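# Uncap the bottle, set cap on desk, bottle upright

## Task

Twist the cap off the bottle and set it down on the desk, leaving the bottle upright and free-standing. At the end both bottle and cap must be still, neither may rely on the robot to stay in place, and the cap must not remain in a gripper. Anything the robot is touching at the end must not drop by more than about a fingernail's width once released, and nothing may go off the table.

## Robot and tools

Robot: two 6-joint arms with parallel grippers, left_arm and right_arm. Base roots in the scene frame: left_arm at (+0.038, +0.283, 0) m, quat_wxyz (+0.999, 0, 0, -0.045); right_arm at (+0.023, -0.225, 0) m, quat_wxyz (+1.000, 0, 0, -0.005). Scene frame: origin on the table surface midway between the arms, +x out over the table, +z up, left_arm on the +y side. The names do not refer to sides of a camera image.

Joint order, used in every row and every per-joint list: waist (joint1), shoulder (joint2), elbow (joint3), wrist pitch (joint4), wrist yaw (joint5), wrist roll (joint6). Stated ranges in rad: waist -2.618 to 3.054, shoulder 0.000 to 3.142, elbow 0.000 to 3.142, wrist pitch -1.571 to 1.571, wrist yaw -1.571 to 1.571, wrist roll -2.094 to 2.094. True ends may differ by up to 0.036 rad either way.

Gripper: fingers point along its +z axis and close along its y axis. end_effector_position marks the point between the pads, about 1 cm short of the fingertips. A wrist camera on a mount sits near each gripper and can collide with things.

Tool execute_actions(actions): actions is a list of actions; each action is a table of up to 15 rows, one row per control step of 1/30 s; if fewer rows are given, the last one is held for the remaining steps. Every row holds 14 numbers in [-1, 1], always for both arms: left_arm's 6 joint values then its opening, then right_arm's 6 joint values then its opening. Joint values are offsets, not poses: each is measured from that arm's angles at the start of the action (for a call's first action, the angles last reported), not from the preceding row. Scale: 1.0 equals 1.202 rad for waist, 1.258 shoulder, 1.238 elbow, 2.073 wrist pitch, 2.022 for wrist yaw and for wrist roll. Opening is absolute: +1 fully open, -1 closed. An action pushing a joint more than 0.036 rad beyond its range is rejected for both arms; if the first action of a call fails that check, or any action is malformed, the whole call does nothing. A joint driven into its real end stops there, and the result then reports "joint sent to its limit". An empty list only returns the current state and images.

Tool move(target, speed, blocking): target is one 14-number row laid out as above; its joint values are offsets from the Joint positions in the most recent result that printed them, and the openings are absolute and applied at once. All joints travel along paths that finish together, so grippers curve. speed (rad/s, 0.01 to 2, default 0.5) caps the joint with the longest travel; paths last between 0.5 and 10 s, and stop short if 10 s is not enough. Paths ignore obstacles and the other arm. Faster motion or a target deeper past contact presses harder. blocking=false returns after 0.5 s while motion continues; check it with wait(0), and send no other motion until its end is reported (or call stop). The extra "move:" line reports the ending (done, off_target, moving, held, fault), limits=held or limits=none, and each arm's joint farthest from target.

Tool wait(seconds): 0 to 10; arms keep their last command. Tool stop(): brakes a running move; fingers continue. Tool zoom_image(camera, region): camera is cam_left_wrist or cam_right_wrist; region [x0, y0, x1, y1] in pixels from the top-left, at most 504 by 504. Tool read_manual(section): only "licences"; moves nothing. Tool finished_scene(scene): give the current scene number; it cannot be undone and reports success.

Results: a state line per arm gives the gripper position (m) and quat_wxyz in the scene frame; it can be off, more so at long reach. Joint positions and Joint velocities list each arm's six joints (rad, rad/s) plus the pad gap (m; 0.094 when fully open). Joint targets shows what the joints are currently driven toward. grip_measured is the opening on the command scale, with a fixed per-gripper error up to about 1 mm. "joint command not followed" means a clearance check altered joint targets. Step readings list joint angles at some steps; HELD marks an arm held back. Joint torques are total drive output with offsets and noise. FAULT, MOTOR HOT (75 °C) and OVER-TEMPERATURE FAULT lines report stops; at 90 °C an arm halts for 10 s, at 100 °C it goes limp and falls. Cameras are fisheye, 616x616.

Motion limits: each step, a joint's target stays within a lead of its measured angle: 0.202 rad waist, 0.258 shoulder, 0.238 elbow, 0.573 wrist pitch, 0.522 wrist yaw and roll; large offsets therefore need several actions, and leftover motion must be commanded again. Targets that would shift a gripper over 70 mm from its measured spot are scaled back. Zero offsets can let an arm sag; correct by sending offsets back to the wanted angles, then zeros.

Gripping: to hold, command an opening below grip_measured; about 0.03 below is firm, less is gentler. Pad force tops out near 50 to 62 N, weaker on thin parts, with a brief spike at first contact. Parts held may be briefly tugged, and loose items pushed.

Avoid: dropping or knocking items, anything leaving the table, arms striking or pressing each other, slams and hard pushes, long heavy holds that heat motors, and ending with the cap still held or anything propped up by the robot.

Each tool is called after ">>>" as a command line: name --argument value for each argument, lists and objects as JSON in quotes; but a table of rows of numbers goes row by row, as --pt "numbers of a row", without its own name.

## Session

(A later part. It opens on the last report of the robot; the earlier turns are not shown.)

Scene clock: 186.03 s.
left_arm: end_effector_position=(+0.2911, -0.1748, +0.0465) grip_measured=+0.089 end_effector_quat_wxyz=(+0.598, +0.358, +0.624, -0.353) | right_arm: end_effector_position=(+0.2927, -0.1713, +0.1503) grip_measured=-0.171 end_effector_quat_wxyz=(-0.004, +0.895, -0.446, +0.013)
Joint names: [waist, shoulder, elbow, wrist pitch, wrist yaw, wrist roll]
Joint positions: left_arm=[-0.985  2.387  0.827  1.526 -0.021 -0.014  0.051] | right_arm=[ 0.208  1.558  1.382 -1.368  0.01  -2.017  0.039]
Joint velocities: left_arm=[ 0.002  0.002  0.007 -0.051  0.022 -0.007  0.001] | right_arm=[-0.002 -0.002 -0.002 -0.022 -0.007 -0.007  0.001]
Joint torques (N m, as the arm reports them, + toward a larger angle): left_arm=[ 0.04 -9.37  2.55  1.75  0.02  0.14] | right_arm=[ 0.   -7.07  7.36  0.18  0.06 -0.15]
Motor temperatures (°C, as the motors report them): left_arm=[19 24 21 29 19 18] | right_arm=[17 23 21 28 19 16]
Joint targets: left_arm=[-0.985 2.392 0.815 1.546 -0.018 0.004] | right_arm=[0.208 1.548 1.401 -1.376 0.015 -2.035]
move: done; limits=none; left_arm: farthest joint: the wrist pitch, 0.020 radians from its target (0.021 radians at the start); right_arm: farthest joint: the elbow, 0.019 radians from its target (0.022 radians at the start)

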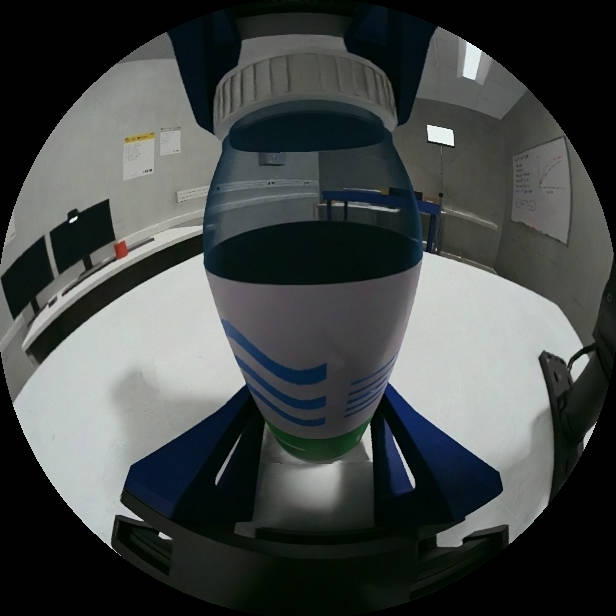

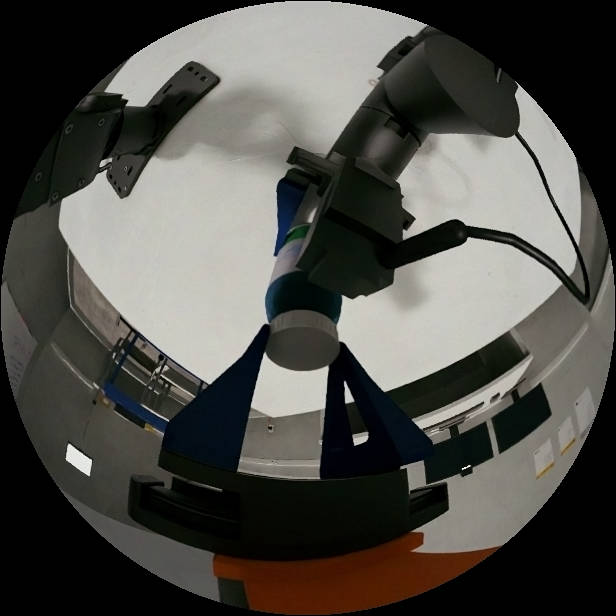

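>>> move --target '[0,0.004,-0.01,0.01,0,0.01,0.03, 0,-0.005,0.01,-0.004,0,0,0.02]'

>>> move --target '[0,0.004,-0.01,0.01,0,0,0.03, 0,-0.005,0.01,0,0,1,0.02]' --speed 1.5

>>> move --target '[0,0.004,-0.01,0.01,0,0,0.03, 0,-0.005,0.01,0,0,1,0.02]' --speed 1.5

>>> move --target '[0,0.004,-0.01,0.01,0,0,0.03, 0,-0.005,0.01,0,0,0,-0.21]'

>>> move --target '[0,0.004,-0.01,0.01,0,0,0.03, 0,-0.01,0.018,0,0,-1,-0.21]' --speed 1.5

>>> move --target '[0,0.004,-0.01,0.01,0,0,0.03, 0,-0.01,0.018,0,0,-1,-0.21]' --speed 1.5

Scene clock: 194.33 s.
left_arm: end_effector_position=(+0.2912, -0.1748, +0.0465) grip_measured=+0.089 end_effector_quat_wxyz=(+0.601, +0.362, +0.622, -0.349) | right_arm: end_effector_position=(+0.2927, -0.1713, +0.1503) grip_measured=+0.018 end_effector_quat_wxyz=(-0.004, +0.895, -0.446, +0.013)
Joint names: [waist, shoulder, elbow, wrist pitch, wrist yaw, wrist roll]
Joint positions: left_arm=[-0.985  2.387  0.827  1.526 -0.022 -0.001  0.051] | right_arm=[ 0.208  1.558  1.382 -1.368  0.01  -2.017  0.048]
Joint velocities: left_arm=[ 0.007 -0.022 -0.002 -0.037 -0.007  0.022 -0.   ] | right_arm=[-0.002  0.002 -0.007  0.007 -0.066  0.081 -0.001]
Joint torques (N m, as the arm reports them, + toward a larger angle): left_arm=[ 0.11 -9.4   2.57  1.78  0.02  0.04] | right_arm=[ 0.   -6.88  6.88  0.18  0.03  0.  ]
Motor temperatures (°C, as the motors report them): left_arm=[19 24 21 29 19 18] | right_arm=[17 24 21 28 19 16]
Joint targets: left_arm=[-0.985 2.392 0.815 1.546 -0.022 0.006] | right_arm=[0.208 1.552 1.394 -1.377 0.010 -2.017]
move: off_target (left_arm); limits=none; left_arm: farthest joint: the wrist pitch, 0.021 radians from its target (0.021 radians at the start); right_arm: farthest joint: the elbow, 0.013 radians from its target (0.013 radians at the start)

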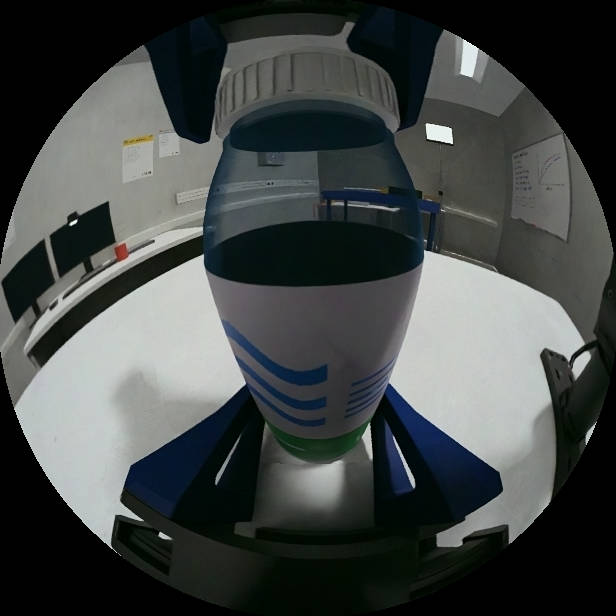

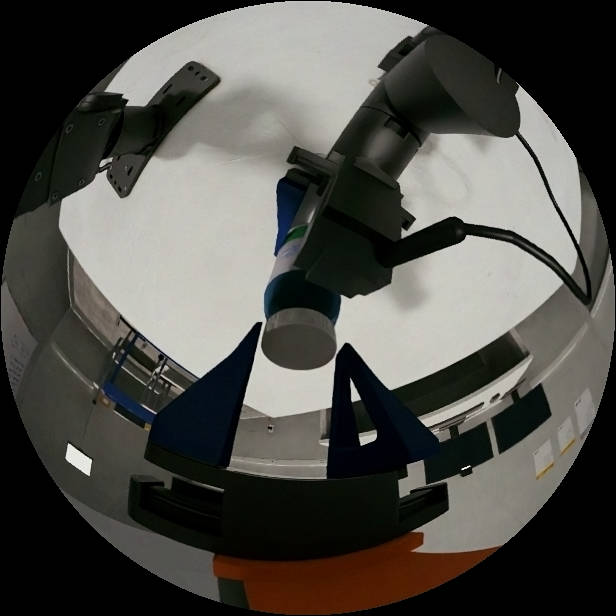

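Scene clock: 196.77 s.
left_arm: end_effector_position=(+0.2912, -0.1748, +0.0465) grip_measured=+0.089 end_effector_quat_wxyz=(+0.601, +0.362, +0.622, -0.349) | right_arm: end_effector_position=(+0.2927, -0.1713, +0.1503) grip_measured=+0.018 end_effector_quat_wxyz=(+0.014, -0.101, +0.995, -0.003)
Joint names: [waist, shoulder, elbow, wrist pitch, wrist yaw, wrist roll]
Joint positions: left_arm=[-0.985  2.387  0.827  1.526 -0.022 -0.001  0.051] | right_arm=[ 0.208  1.558  1.382 -1.368  0.01  -0.003  0.048]
Joint velocities: left_arm=[-0.002 -0.022 -0.002  0.022 -0.022 -0.051 -0.001] | right_arm=[-0.022  0.002 -0.032  0.066  0.051 -0.007  0.   ]
Joint torques (N m, as the arm reports them, + toward a larger angle): left_arm=[ 0.09 -9.36  2.52  1.77 -0.01 -0.02] | right_arm=[-0.02 -6.86  6.88  0.24  0.02  0.06]
Motor temperatures (°C, as the motors report them): left_arm=[19 24 21 29 19 18] | right_arm=[17 24 21 28 19 16]
Joint targets: left_arm=[-0.985 2.392 0.815 1.546 -0.022 -0.001] | right_arm=[0.208 1.552 1.394 -1.368 0.009 0.005]
move: off_target (left_arm); limits=none; left_arm: farthest joint: the wrist pitch, 0.021 radians from its target (0.021 radians at the start); right_arm: farthest joint: the elbow, 0.013 radians from its target (0.013 radians at the start)

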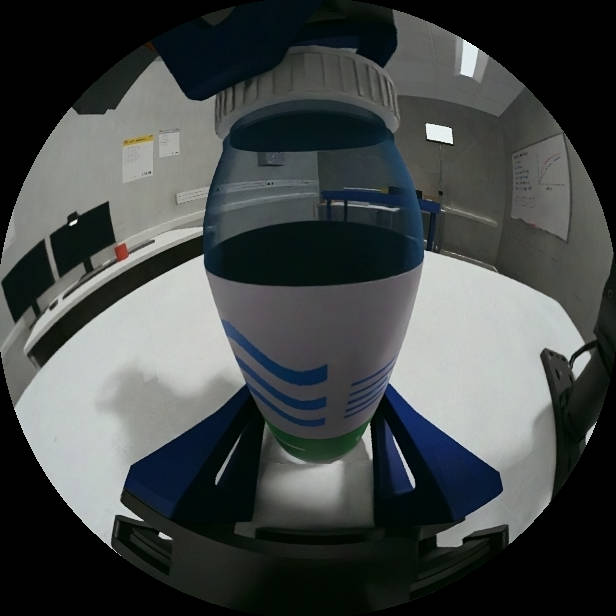

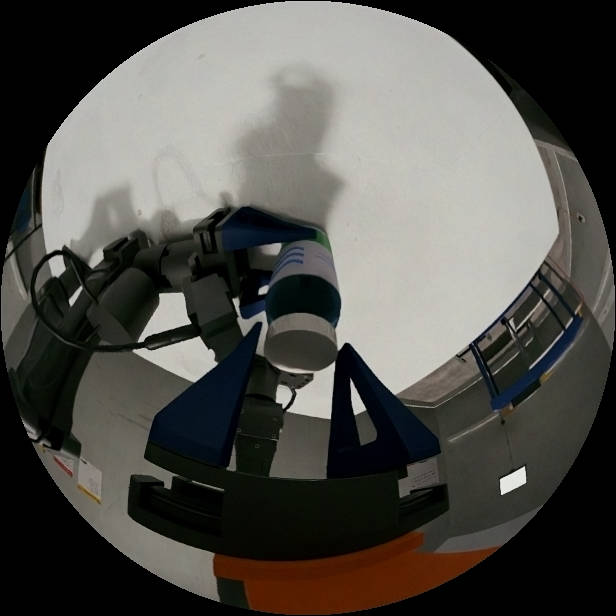

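Scene clock: 199.20 s.
left_arm: end_effector_position=(+0.2912, -0.1748, +0.0465) grip_measured=+0.089 end_effector_quat_wxyz=(+0.601, +0.362, +0.622, -0.349) | right_arm: end_effector_position=(+0.2927, -0.1713, +0.1503) grip_measured=+0.018 end_effector_quat_wxyz=(+0.010, +0.787, +0.617, +0.010)
Joint names: [waist, shoulder, elbow, wrist pitch, wrist yaw, wrist roll]
Joint positions: left_arm=[-0.985  2.387  0.827  1.526 -0.022 -0.001  0.051] | right_arm=[ 0.208  1.558  1.382 -1.368  0.01   2.011  0.048]
Joint velocities: left_arm=[ 0.002  0.012 -0.007  0.037 -0.051  0.037  0.001] | right_arm=[-0.007 -0.002  0.017  0.066  0.051 -0.051 -0.   ]
Joint torques (N m, as the arm reports them, + toward a larger angle): left_arm=[ 0.13 -9.38  2.53  1.76  0.02  0.  ] | right_arm=[ 0.01 -6.84  6.9   0.25  0.02  0.07]
Motor temperatures (°C, as the motors report them): left_arm=[19 24 21 29 19 18] | right_arm=[17 24 21 28 19 16]
Joint targets: left_arm=[-0.985 2.392 0.815 1.546 -0.022 -0.001] | right_arm=[0.208 1.552 1.394 -1.368 0.010 2.019]
move: off_target (left_arm); limits=none; left_arm: farthest joint: the wrist pitch, 0.021 radians from its target (0.021 radians at the start); right_arm: farthest joint: the elbow, 0.013 radians from its target (0.013 radians at the start)

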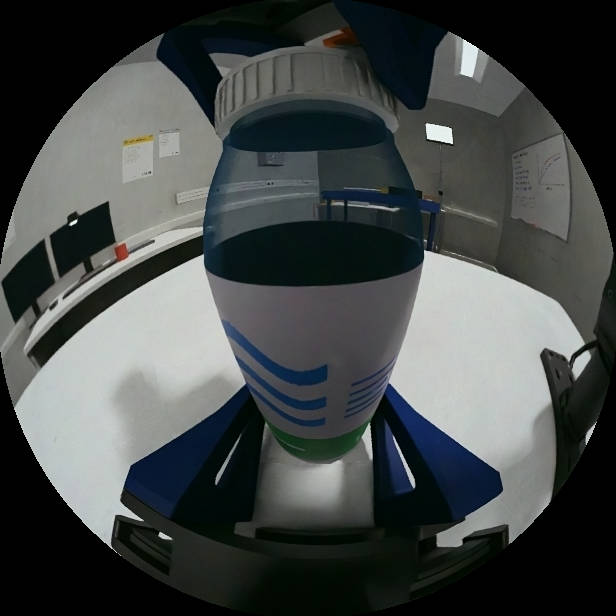

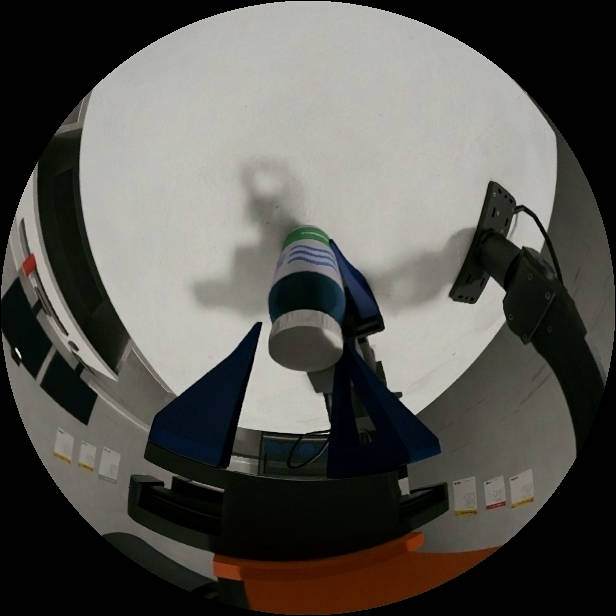

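Scene clock: 199.90 s.
left_arm: end_effector_position=(+0.2914, -0.1747, +0.0464) grip_measured=+0.089 end_effector_quat_wxyz=(+0.601, +0.361, +0.622, -0.349) | right_arm: end_effector_position=(+0.2921, -0.1708, +0.1503) grip_measured=-0.173 end_effector_quat_wxyz=(+0.008, +0.787, +0.617, +0.010)
Joint names: [waist, shoulder, elbow, wrist pitch, wrist yaw, wrist roll]
Joint positions: left_arm=[-0.985  2.387  0.827  1.525 -0.023 -0.002  0.051] | right_arm=[ 0.208  1.558  1.382 -1.37   0.006  2.011  0.039]
Joint velocities: left_arm=[ 0.007  0.017  0.007 -0.022 -0.081  0.037 -0.   ] | right_arm=[-0.002 -0.007  0.007  0.022  0.007 -0.037 -0.001]
Joint torques (N m, as the arm reports them, + toward a larger angle): left_arm=[ 0.11 -9.35  2.6   1.77  0.02  0.  ] | right_arm=[ 0.   -6.82  6.86  0.25  0.05  0.  ]
Motor temperatures (°C, as the motors report them): left_arm=[19 24 21 29 19 18] | right_arm=[17 24 21 28 19 16]
Joint targets: left_arm=[-0.985 2.392 0.815 1.547 -0.022 -0.001] | right_arm=[0.208 1.552 1.394 -1.368 0.009 2.011]
move: off_target (left_arm); limits=none; left_arm: farthest joint: the wrist pitch, 0.021 radians from its target (0.021 radians at the start); right_arm: farthest joint: the elbow, 0.013 radians from its target (0.013 radians at the start)

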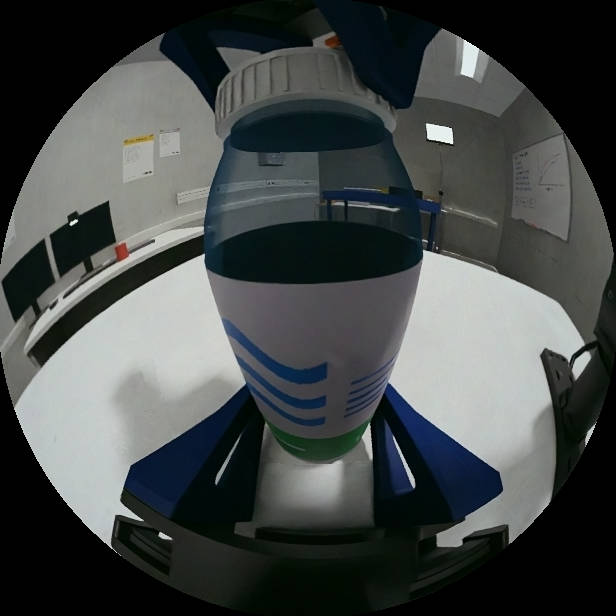

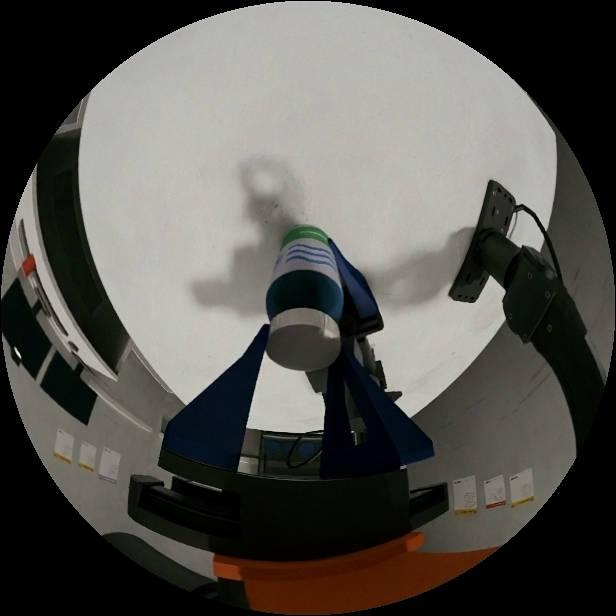

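Scene clock: 202.33 s.
left_arm: end_effector_position=(+0.2916, -0.1746, +0.0464) grip_measured=+0.089 end_effector_quat_wxyz=(+0.600, +0.359, +0.623, -0.350) | right_arm: end_effector_position=(+0.2907, -0.1711, +0.1511) grip_measured=-0.173 end_effector_quat_wxyz=(+0.011, -0.098, +0.995, -0.002)
Joint names: [waist, shoulder, elbow, wrist pitch, wrist yaw, wrist roll]
Joint positions: left_arm=[-0.985  2.387  0.827  1.525 -0.024 -0.007  0.051] | right_arm=[ 0.208  1.555  1.382 -1.375  0.006  0.003  0.039]
Joint velocities: left_arm=[-0.012 -0.002 -0.007 -0.066 -0.037 -0.11  -0.001] | right_arm=[-0.017 -0.007 -0.017 -0.066 -0.007 -0.007  0.   ]
Joint torques (N m, as the arm reports them, + toward a larger angle): left_arm=[ 0.05 -9.37  2.57  1.76  0.03  0.04] | right_arm=[ 0.   -7.08  7.6   0.28  0.02 -0.13]
Motor temperatures (°C, as the motors report them): left_arm=[19 24 21 29 19 18] | right_arm=[17 24 21 28 19 16]
Joint targets: left_arm=[-0.985 2.392 0.815 1.546 -0.023 -0.002] | right_arm=[0.208 1.545 1.404 -1.370 0.006 -0.011]
move: off_target (right_arm); limits=none; left_arm: farthest joint: the wrist pitch, 0.020 radians from its target (0.020 radians at the start); right_arm: farthest joint: the elbow, 0.023 radians from its target (0.023 radians at the start)

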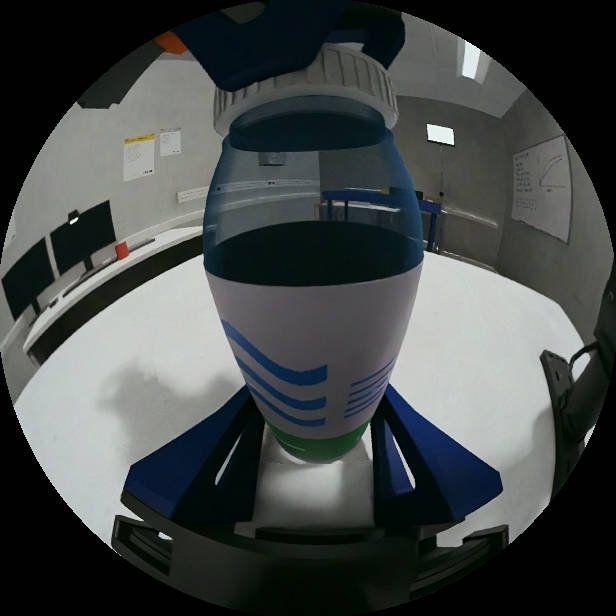

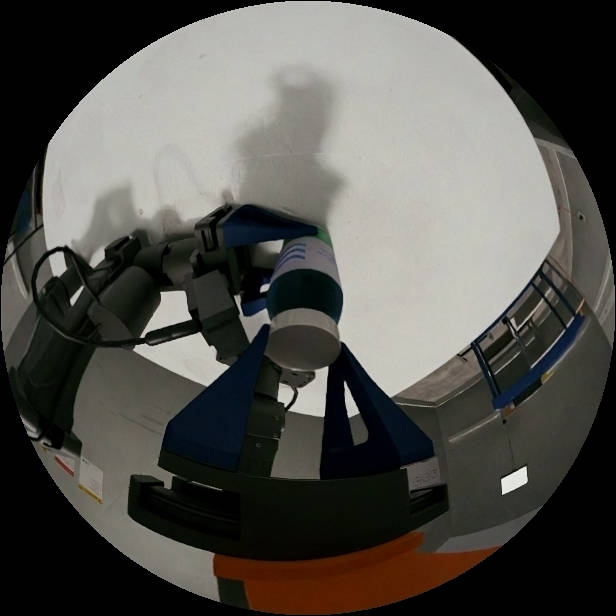

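Scene clock: 204.77 s.
left_arm: end_effector_position=(+0.2917, -0.1745, +0.0464) grip_measured=+0.089 end_effector_quat_wxyz=(+0.600, +0.359, +0.623, -0.350) | right_arm: end_effector_position=(+0.2917, -0.1722, +0.1526) grip_measured=-0.173 end_effector_quat_wxyz=(-0.004, +0.893, -0.451, +0.015)
Joint names: [waist, shoulder, elbow, wrist pitch, wrist yaw, wrist roll]
Joint positions: left_arm=[-0.985  2.387  0.827  1.525 -0.025 -0.005  0.051] | right_arm=[ 0.208  1.552  1.385 -1.375  0.013 -2.007  0.039]
Joint velocities: left_arm=[-0.002  0.007 -0.007  0.007  0.007  0.022 -0.001] | right_arm=[ 0.012 -0.002  0.002 -0.022  0.007 -0.022 -0.   ]
Joint torques (N m, as the arm reports them, + toward a larger angle): left_arm=[ 0.08 -9.39  2.54  1.76  0.01 -0.02] | right_arm=[ 0.   -7.07  7.38  0.25 -0.03 -0.1 ]
Motor temperatures (°C, as the motors report them): left_arm=[19 24 21 29 19 18] | right_arm=[17 24 21 28 19 16]
Joint targets: left_arm=[-0.985 2.392 0.815 1.546 -0.025 -0.007] | right_arm=[0.208 1.542 1.404 -1.376 0.006 -2.019]
move: done; limits=none; left_arm: farthest joint: the wrist pitch, 0.020 radians from its target (0.020 radians at the start); right_arm: farthest joint: the elbow, 0.019 radians from its target (0.023 radians at the start)

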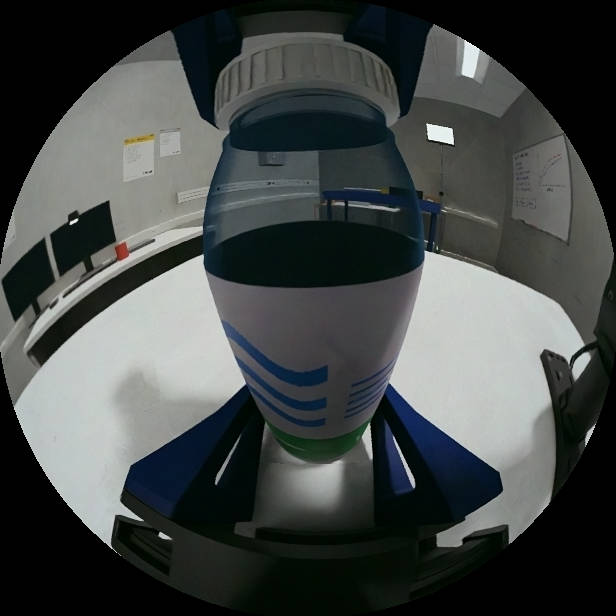

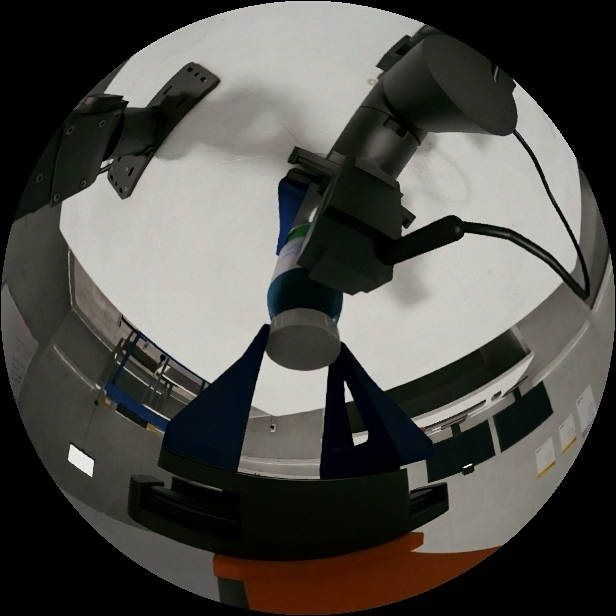

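Still rising. Gentle lift test.

>>> move --target '[0,0.004,-0.01,0.01,0,0,0.03, 0,-0.008,0.04,-0.016,0,0,-0.21]' --speed 0.06

Scene clock: 209.30 s.
left_arm: end_effector_position=(+0.2917, -0.1746, +0.0493) grip_measured=+0.089 end_effector_quat_wxyz=(+0.604, +0.357, +0.619, -0.352) | right_arm: end_effector_position=(+0.2922, -0.1721, +0.1566) grip_measured=-0.173 end_effector_quat_wxyz=(-0.005, +0.893, -0.451, +0.016)
Joint names: [waist, shoulder, elbow, wrist pitch, wrist yaw, wrist roll]
Joint positions: left_arm=[-0.985  2.387  0.827  1.537 -0.025 -0.004  0.051] | right_arm=[ 0.208  1.552  1.401 -1.388  0.013 -2.008  0.039]
Joint velocities: left_arm=[-0.002 -0.007 -0.007 -0.022 -0.081 -0.066 -0.   ] | right_arm=[ 0.012 -0.007 -0.017  0.037 -0.007 -0.007  0.001]
Joint torques (N m, as the arm reports them, + toward a larger angle): left_arm=[ 0.11 -9.37  2.59  1.66  0.01 -0.02] | right_arm=[ 0.   -7.1   8.47  0.07  0.03  0.01]
Motor temperatures (°C, as the motors report them): left_arm=[19 24 21 30 19 18] | right_arm=[17 24 22 27 19 16]
Joint targets: left_arm=[-0.985 2.392 0.815 1.546 -0.025 -0.005] | right_arm=[0.208 1.542 1.435 -1.408 0.013 -2.007]
move: off_target (right_arm); limits=none; left_arm: farthest joint: the elbow, 0.013 radians from its target (0.013 radians at the start); right_arm: farthest joint: the elbow, 0.034 radians from its target (0.050 radians at the start)

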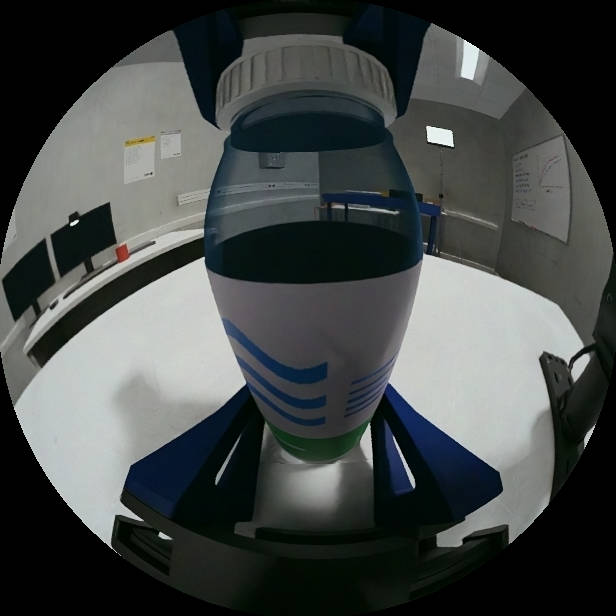

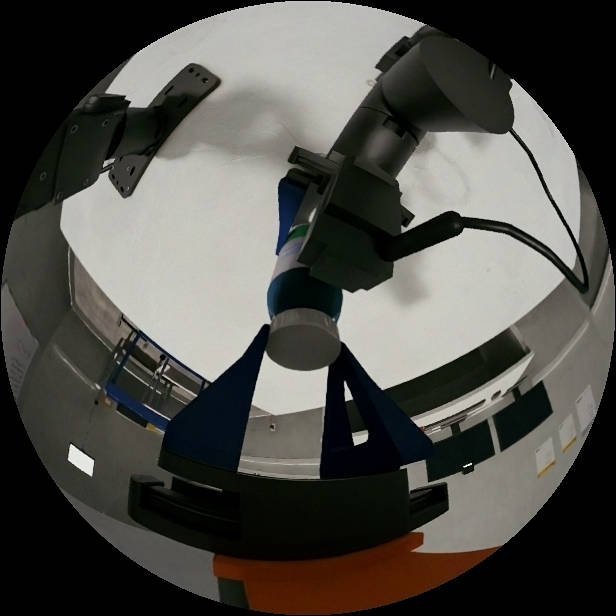

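>>> move --target '[0,0.004,-0.01,0.004,0,0,0.03, 0,-0.005,0.01,0,0,0,0.02]'

>>> move --target '[0,0.004,-0.01,0.004,0,0,0.03, 0,-0.005,0.01,0,0,1,0.02]' --speed 2

>>> move --target '[0,0.004,-0.01,0.004,0,0,0.03, 0,-0.005,0.01,0,0,1,0.02]' --speed 2

>>> move --target '[0,0.004,-0.01,0.004,0,0,0.03, 0,-0.005,0.01,0,0,0,-0.21]'

>>> move --target '[0,0.004,-0.01,0.004,0,0,0.03, 0,-0.005,0.01,0,0,-1,-0.21]' --speed 1.5

>>> move --target '[0,0.004,-0.01,0.004,0,0,0.03, 0,-0.005,0.01,0,0,-1,-0.21]' --speed 1.5

Scene clock: 216.07 s.
left_arm: end_effector_position=(+0.2917, -0.1746, +0.0490) grip_measured=+0.089 end_effector_quat_wxyz=(+0.604, +0.358, +0.620, -0.351) | right_arm: end_effector_position=(+0.2922, -0.1721, +0.1566) grip_measured=+0.018 end_effector_quat_wxyz=(-0.005, +0.893, -0.451, +0.016)
Joint names: [waist, shoulder, elbow, wrist pitch, wrist yaw, wrist roll]
Joint positions: left_arm=[-0.985  2.387  0.827  1.536 -0.025 -0.004  0.051] | right_arm=[ 0.208  1.552  1.401 -1.388  0.013 -2.008  0.048]
Joint velocities: left_arm=[-0.012 -0.012 -0.017 -0.022 -0.007  0.022 -0.001] | right_arm=[-0.007  0.007  0.007 -0.081  0.007  0.022  0.   ]
Joint torques (N m, as the arm reports them, + toward a larger angle): left_arm=[ 0.11 -9.37  2.56  1.66  0.01 -0.01] | right_arm=[ 0.01 -6.78  6.88  0.26  0.03  0.  ]
Motor temperatures (°C, as the motors report them): left_arm=[19 24 21 30 19 18] | right_arm=[17 24 22 27 19 16]
Joint targets: left_arm=[-0.985 2.392 0.815 1.545 -0.025 -0.004] | right_arm=[0.208 1.546 1.413 -1.388 0.013 -2.008]
move: done; limits=none; left_arm: farthest joint: the elbow, 0.013 radians from its target (0.013 radians at the start); right_arm: farthest joint: the elbow, 0.013 radians from its target (0.013 radians at the start)

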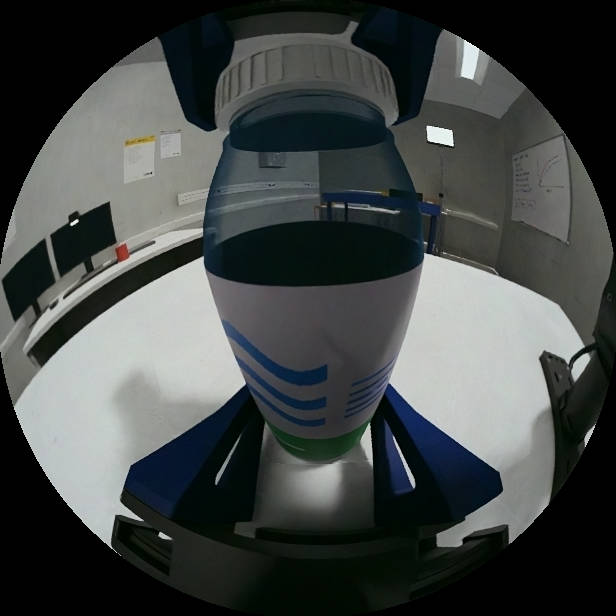

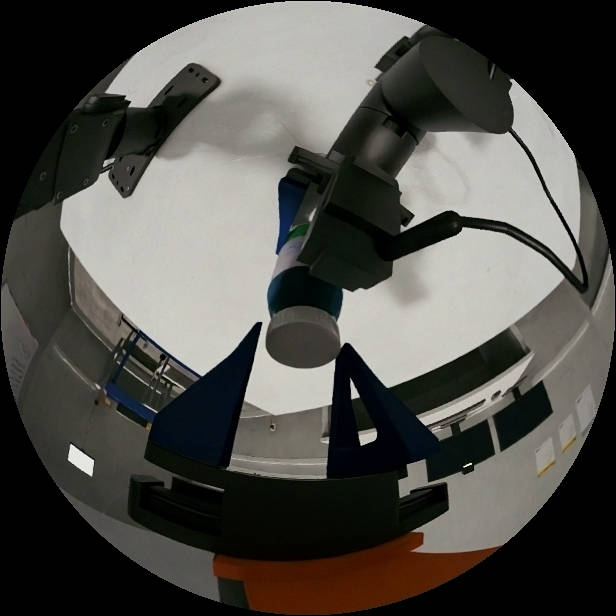

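Scene clock: 218.27 s.
left_arm: end_effector_position=(+0.2917, -0.1746, +0.0490) grip_measured=+0.089 end_effector_quat_wxyz=(+0.604, +0.358, +0.620, -0.351) | right_arm: end_effector_position=(+0.2922, -0.1721, +0.1566) grip_measured=+0.018 end_effector_quat_wxyz=(+0.016, -0.096, +0.995, -0.005)
Joint names: [waist, shoulder, elbow, wrist pitch, wrist yaw, wrist roll]
Joint positions: left_arm=[-0.985  2.387  0.827  1.536 -0.025 -0.004  0.051] | right_arm=[ 0.208  1.552  1.401 -1.388  0.013  0.006  0.048]
Joint velocities: left_arm=[-0.002 -0.012  0.002 -0.022  0.037 -0.037 -0.   ] | right_arm=[ 0.007 -0.012  0.002 -0.007 -0.022  0.037 -0.   ]
Joint torques (N m, as the arm reports them, + toward a larger angle): left_arm=[ 0.12 -9.36  2.57  1.65  0.01 -0.02] | right_arm=[-0.02 -6.79  6.85  0.25  0.02  0.05]
Motor temperatures (°C, as the motors report them): left_arm=[19 24 21 30 19 18] | right_arm=[17 24 22 27 19 16]
Joint targets: left_arm=[-0.985 2.392 0.815 1.544 -0.025 -0.004] | right_arm=[0.208 1.546 1.413 -1.388 0.013 0.014]
move: done; limits=none; left_arm: farthest joint: the elbow, 0.013 radians from its target (0.013 radians at the start); right_arm: farthest joint: the elbow, 0.013 radians from its target (0.013 radians at the start)

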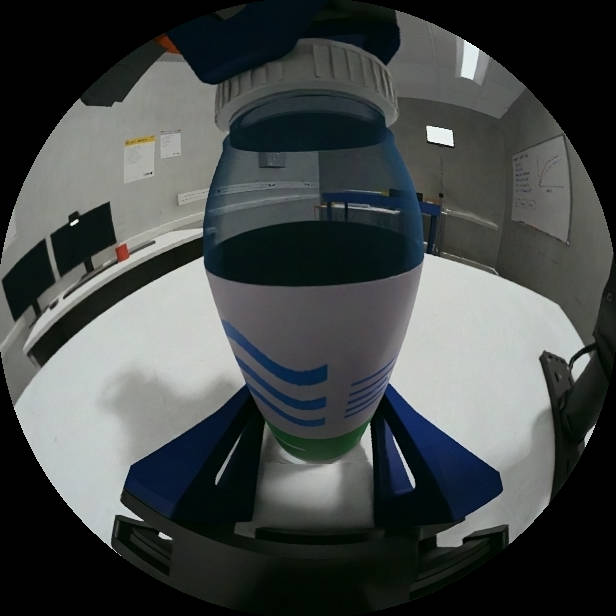

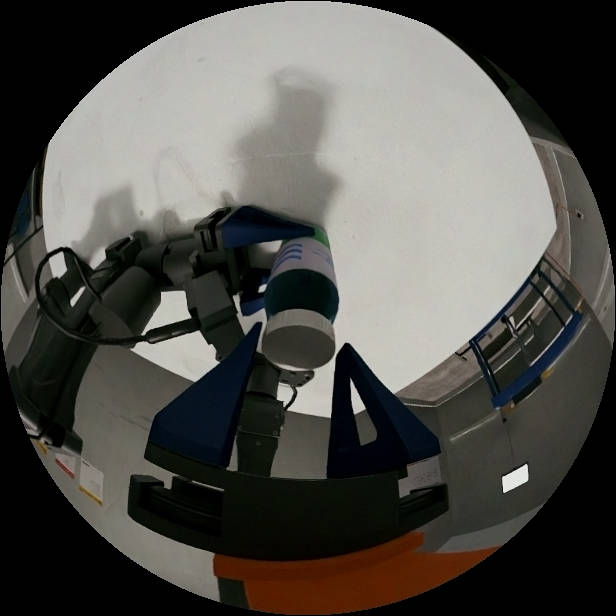

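Scene clock: 220.47 s.
left_arm: end_effector_position=(+0.2917, -0.1746, +0.0490) grip_measured=+0.089 end_effector_quat_wxyz=(+0.604, +0.358, +0.620, -0.351) | right_arm: end_effector_position=(+0.2922, -0.1721, +0.1566) grip_measured=+0.018 end_effector_quat_wxyz=(+0.013, +0.790, +0.613, +0.011)
Joint names: [waist, shoulder, elbow, wrist pitch, wrist yaw, wrist roll]
Joint positions: left_arm=[-0.985  2.387  0.827  1.536 -0.025 -0.004  0.051] | right_arm=[ 0.208  1.552  1.401 -1.388  0.013  2.02   0.048]
Joint velocities: left_arm=[ 0.002 -0.002 -0.002  0.007 -0.007 -0.022 -0.001] | right_arm=[ 0.012 -0.002  0.012  0.022 -0.007  0.022 -0.001]
Joint torques (N m, as the arm reports them, + toward a larger angle): left_arm=[ 0.07 -9.43  2.58  1.64  0.02  0.  ] | right_arm=[ 0.01 -6.78  6.86  0.25  0.02  0.08]
Motor temperatures (°C, as the motors report them): left_arm=[19 24 21 30 19 18] | right_arm=[17 24 22 27 19 16]
Joint targets: left_arm=[-0.985 2.392 0.815 1.544 -0.025 -0.004] | right_arm=[0.208 1.546 1.413 -1.388 0.013 2.028]
move: done; limits=none; left_arm: farthest joint: the elbow, 0.013 radians from its target (0.013 radians at the start); right_arm: farthest joint: the elbow, 0.013 radians from its target (0.013 radians at the start)

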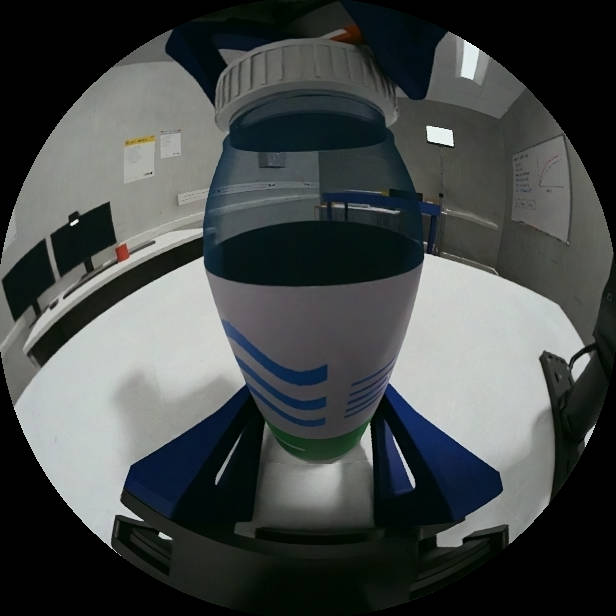

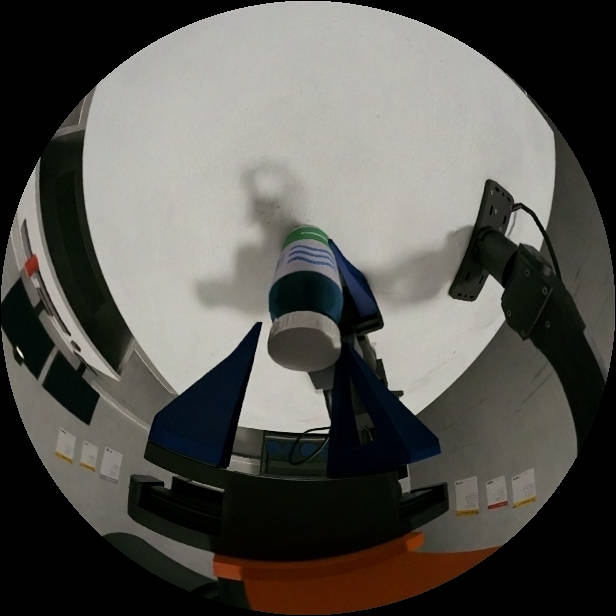

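Scene clock: 221.17 s.
left_arm: end_effector_position=(+0.2918, -0.1745, +0.0487) grip_measured=+0.089 end_effector_quat_wxyz=(+0.603, +0.357, +0.620, -0.351) | right_arm: end_effector_position=(+0.2918, -0.1717, +0.1566) grip_measured=-0.174 end_effector_quat_wxyz=(+0.012, +0.790, +0.613, +0.011)
Joint names: [waist, shoulder, elbow, wrist pitch, wrist yaw, wrist roll]
Joint positions: left_arm=[-0.985  2.387  0.827  1.535 -0.026 -0.005  0.051] | right_arm=[ 0.208  1.552  1.401 -1.389  0.011  2.02   0.039]
Joint velocities: left_arm=[-0.017  0.002 -0.007  0.007 -0.007 -0.022  0.   ] | right_arm=[-0.007  0.002 -0.012 -0.051  0.095 -0.066  0.   ]
Joint torques (N m, as the arm reports them, + toward a larger angle): left_arm=[ 0.12 -9.36  2.59  1.67  0.01  0.  ] | right_arm=[ 0.02 -6.8   6.84  0.27  0.04 -0.01]
Motor temperatures (°C, as the motors report them): left_arm=[19 24 21 30 19 18] | right_arm=[17 24 22 27 19 16]
Joint targets: left_arm=[-0.985 2.392 0.815 1.544 -0.025 -0.004] | right_arm=[0.208 1.546 1.413 -1.388 0.013 2.020]
move: done; limits=none; left_arm: farthest joint: the elbow, 0.013 radians from its target (0.013 radians at the start); right_arm: farthest joint: the elbow, 0.013 radians from its target (0.013 radians at the start)

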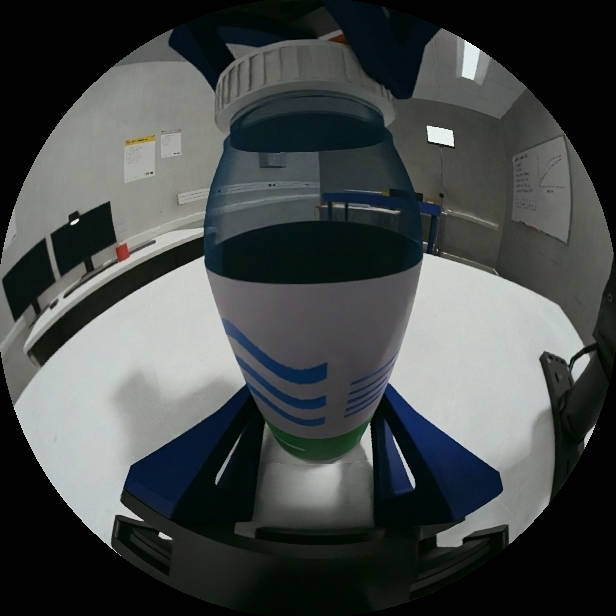

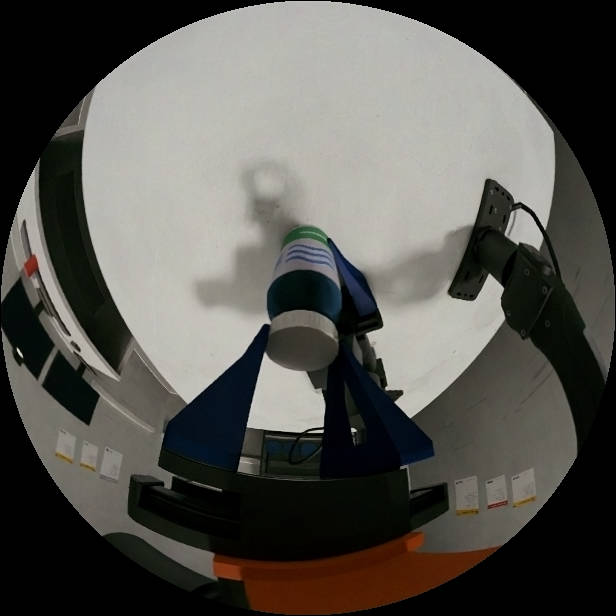

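Scene clock: 223.60 s.
left_arm: end_effector_position=(+0.2917, -0.1745, +0.0476) grip_measured=+0.089 end_effector_quat_wxyz=(+0.602, +0.358, +0.622, -0.351) | right_arm: end_effector_position=(+0.2918, -0.1712, +0.1566) grip_measured=-0.174 end_effector_quat_wxyz=(+0.016, -0.096, +0.995, -0.002)
Joint names: [waist, shoulder, elbow, wrist pitch, wrist yaw, wrist roll]
Joint positions: left_arm=[-0.985  2.387  0.827  1.53  -0.025 -0.005  0.051] | right_arm=[ 0.208  1.552  1.401 -1.388  0.008  0.006  0.039]
Joint velocities: left_arm=[-0.002  0.002 -0.002 -0.037 -0.037  0.066 -0.001] | right_arm=[-0.002 -0.002 -0.027  0.066 -0.007  0.007 -0.   ]
Joint torques (N m, as the arm reports them, + toward a larger angle): left_arm=[ 0.01 -9.33  2.54  1.71  0.   -0.02] | right_arm=[-0.02 -6.8   6.85  0.24  0.05 -0.09]
Motor temperatures (°C, as the motors report them): left_arm=[19 24 21 30 19 18] | right_arm=[17 24 22 27 19 16]
Joint targets: left_arm=[-0.985 2.392 0.815 1.543 -0.026 -0.006] | right_arm=[0.208 1.546 1.413 -1.389 0.011 -0.002]
move: done; limits=none; left_arm: farthest joint: the elbow, 0.013 radians from its target (0.013 radians at the start); right_arm: farthest joint: the elbow, 0.013 radians from its target (0.013 radians at the start)

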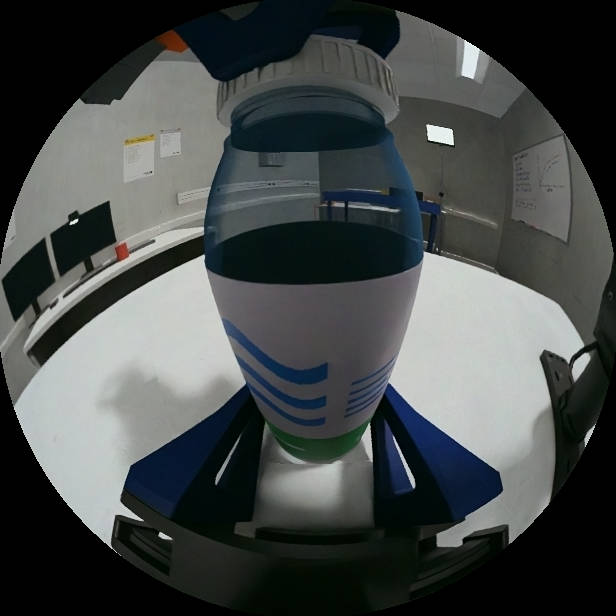

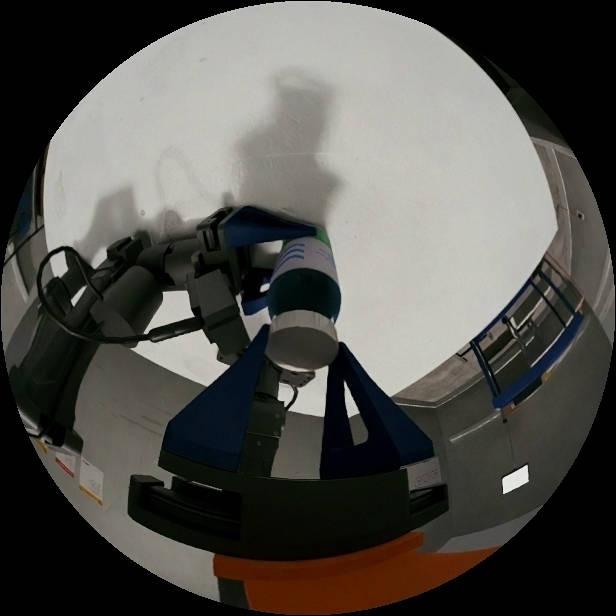

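Scene clock: 226.03 s.
left_arm: end_effector_position=(+0.2917, -0.1745, +0.0466) grip_measured=+0.089 end_effector_quat_wxyz=(+0.601, +0.359, +0.623, -0.350) | right_arm: end_effector_position=(+0.2915, -0.1713, +0.1566) grip_measured=-0.174 end_effector_quat_wxyz=(-0.006, +0.892, -0.452, +0.014)
Joint names: [waist, shoulder, elbow, wrist pitch, wrist yaw, wrist roll]
Joint positions: left_arm=[-0.985  2.387  0.827  1.526 -0.025 -0.005  0.051] | right_arm=[ 0.208  1.552  1.401 -1.39   0.008 -2.005  0.039]
Joint velocities: left_arm=[ 0.022 -0.012  0.002 -0.022 -0.051 -0.007 -0.   ] | right_arm=[-0.012  0.007  0.002 -0.081 -0.037  0.037 -0.   ]
Joint torques (N m, as the arm reports them, + toward a larger angle): left_arm=[ 0.01 -9.33  2.57  1.7   0.    0.  ] | right_arm=[ 0.   -6.81  6.85  0.27  0.03 -0.09]
Motor temperatures (°C, as the motors report them): left_arm=[19 24 21 30 19 18] | right_arm=[17 24 22 27 19 16]
Joint targets: left_arm=[-0.985 2.392 0.815 1.538 -0.025 -0.005] | right_arm=[0.208 1.546 1.413 -1.388 0.008 -2.015]
move: done; limits=none; left_arm: farthest joint: the elbow, 0.013 radians from its target (0.013 radians at the start); right_arm: farthest joint: the elbow, 0.013 radians from its target (0.013 radians at the start)

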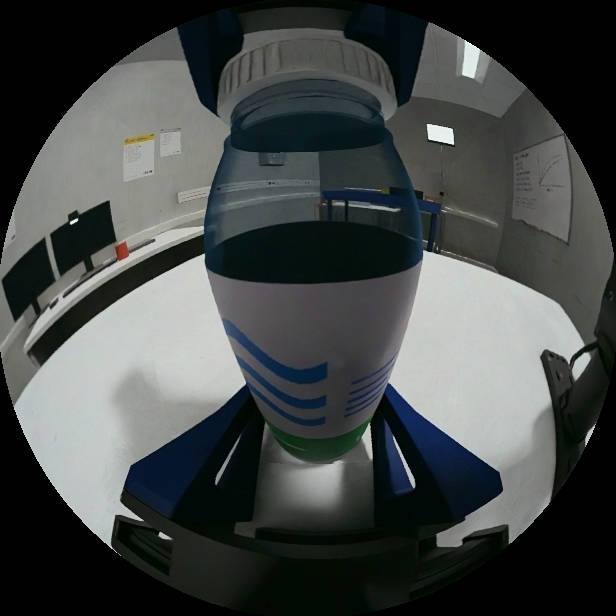

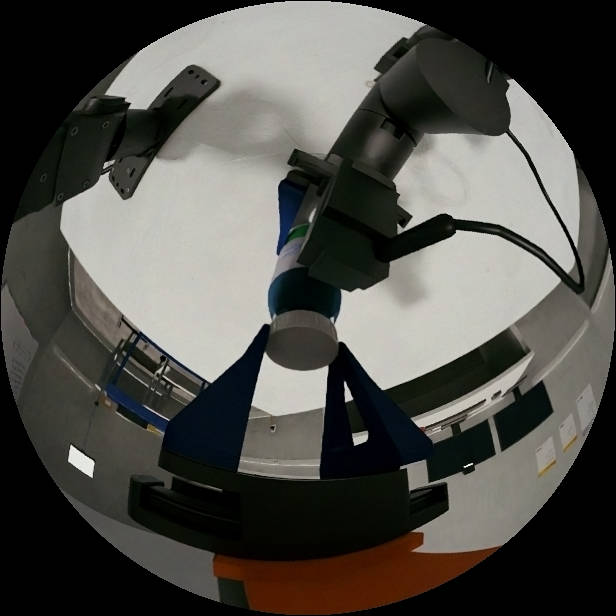

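>>> move --target '[0,0.004,-0.01,0.006,0,0,0.03, 0,-0.008,0.04,-0.016,0,0,-0.21]' --speed 0.06

Scene clock: 233.10 s.
left_arm: end_effector_position=(+0.2917, -0.1745, +0.0465) grip_measured=+0.089 end_effector_quat_wxyz=(+0.600, +0.359, +0.623, -0.350) | right_arm: end_effector_position=(+0.2943, -0.1707, +0.1619) grip_measured=-0.174 end_effector_quat_wxyz=(-0.010, +0.892, -0.451, +0.019)
Joint names: [waist, shoulder, elbow, wrist pitch, wrist yaw, wrist roll]
Joint positions: left_arm=[-0.985  2.387  0.827  1.526 -0.025 -0.005  0.051] | right_arm=[ 0.208  1.552  1.421 -1.397  0.008 -2.006  0.039]
Joint velocities: left_arm=[ 0.002 -0.042 -0.017  0.022 -0.037  0.022 -0.002] | right_arm=[ 0.007  0.002  0.002 -0.007 -0.037 -0.022  0.   ]
Joint torques (N m, as the arm reports them, + toward a larger angle): left_arm=[ 0.08 -9.38  2.6   1.7   0.01 -0.01] | right_arm=[ 0.01 -7.12  8.11  0.05  0.02  0.  ]
Motor temperatures (°C, as the motors report them): left_arm=[19 24 21 30 19 18] | right_arm=[17 24 22 26 19 16]
Joint targets: left_arm=[-0.985 2.392 0.815 1.539 -0.025 -0.005] | right_arm=[0.208 1.542 1.450 -1.423 0.008 -2.005]
move: off_target (right_arm); limits=none; left_arm: farthest joint: the elbow, 0.013 radians from its target (0.013 radians at the start); right_arm: farthest joint: the elbow, 0.029 radians from its target (0.050 radians at the start)

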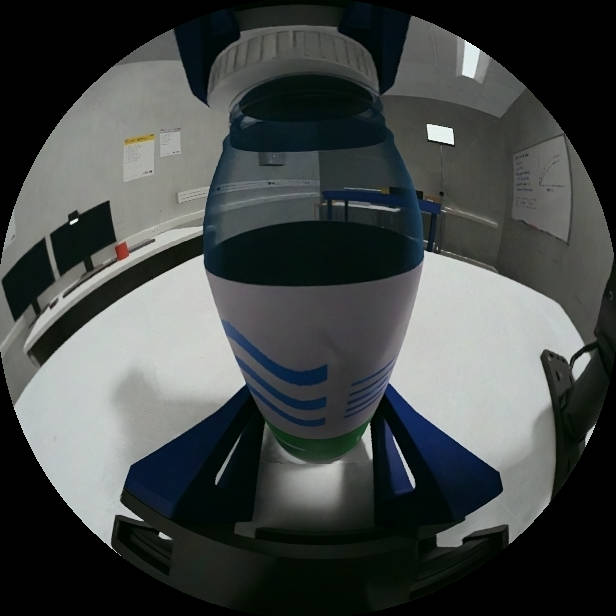

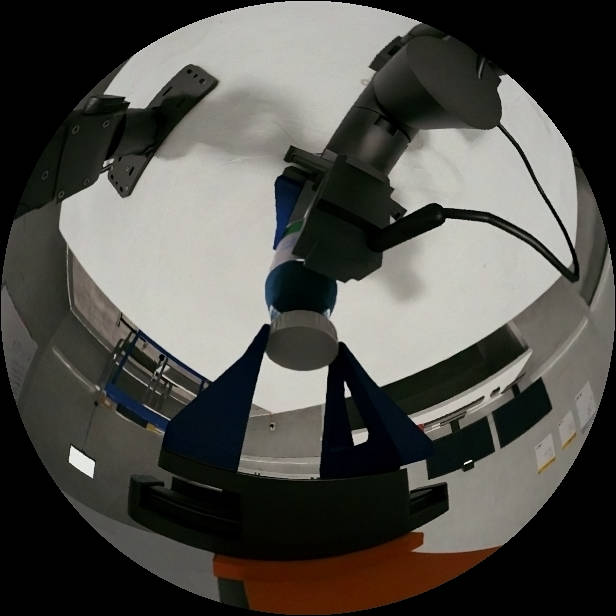

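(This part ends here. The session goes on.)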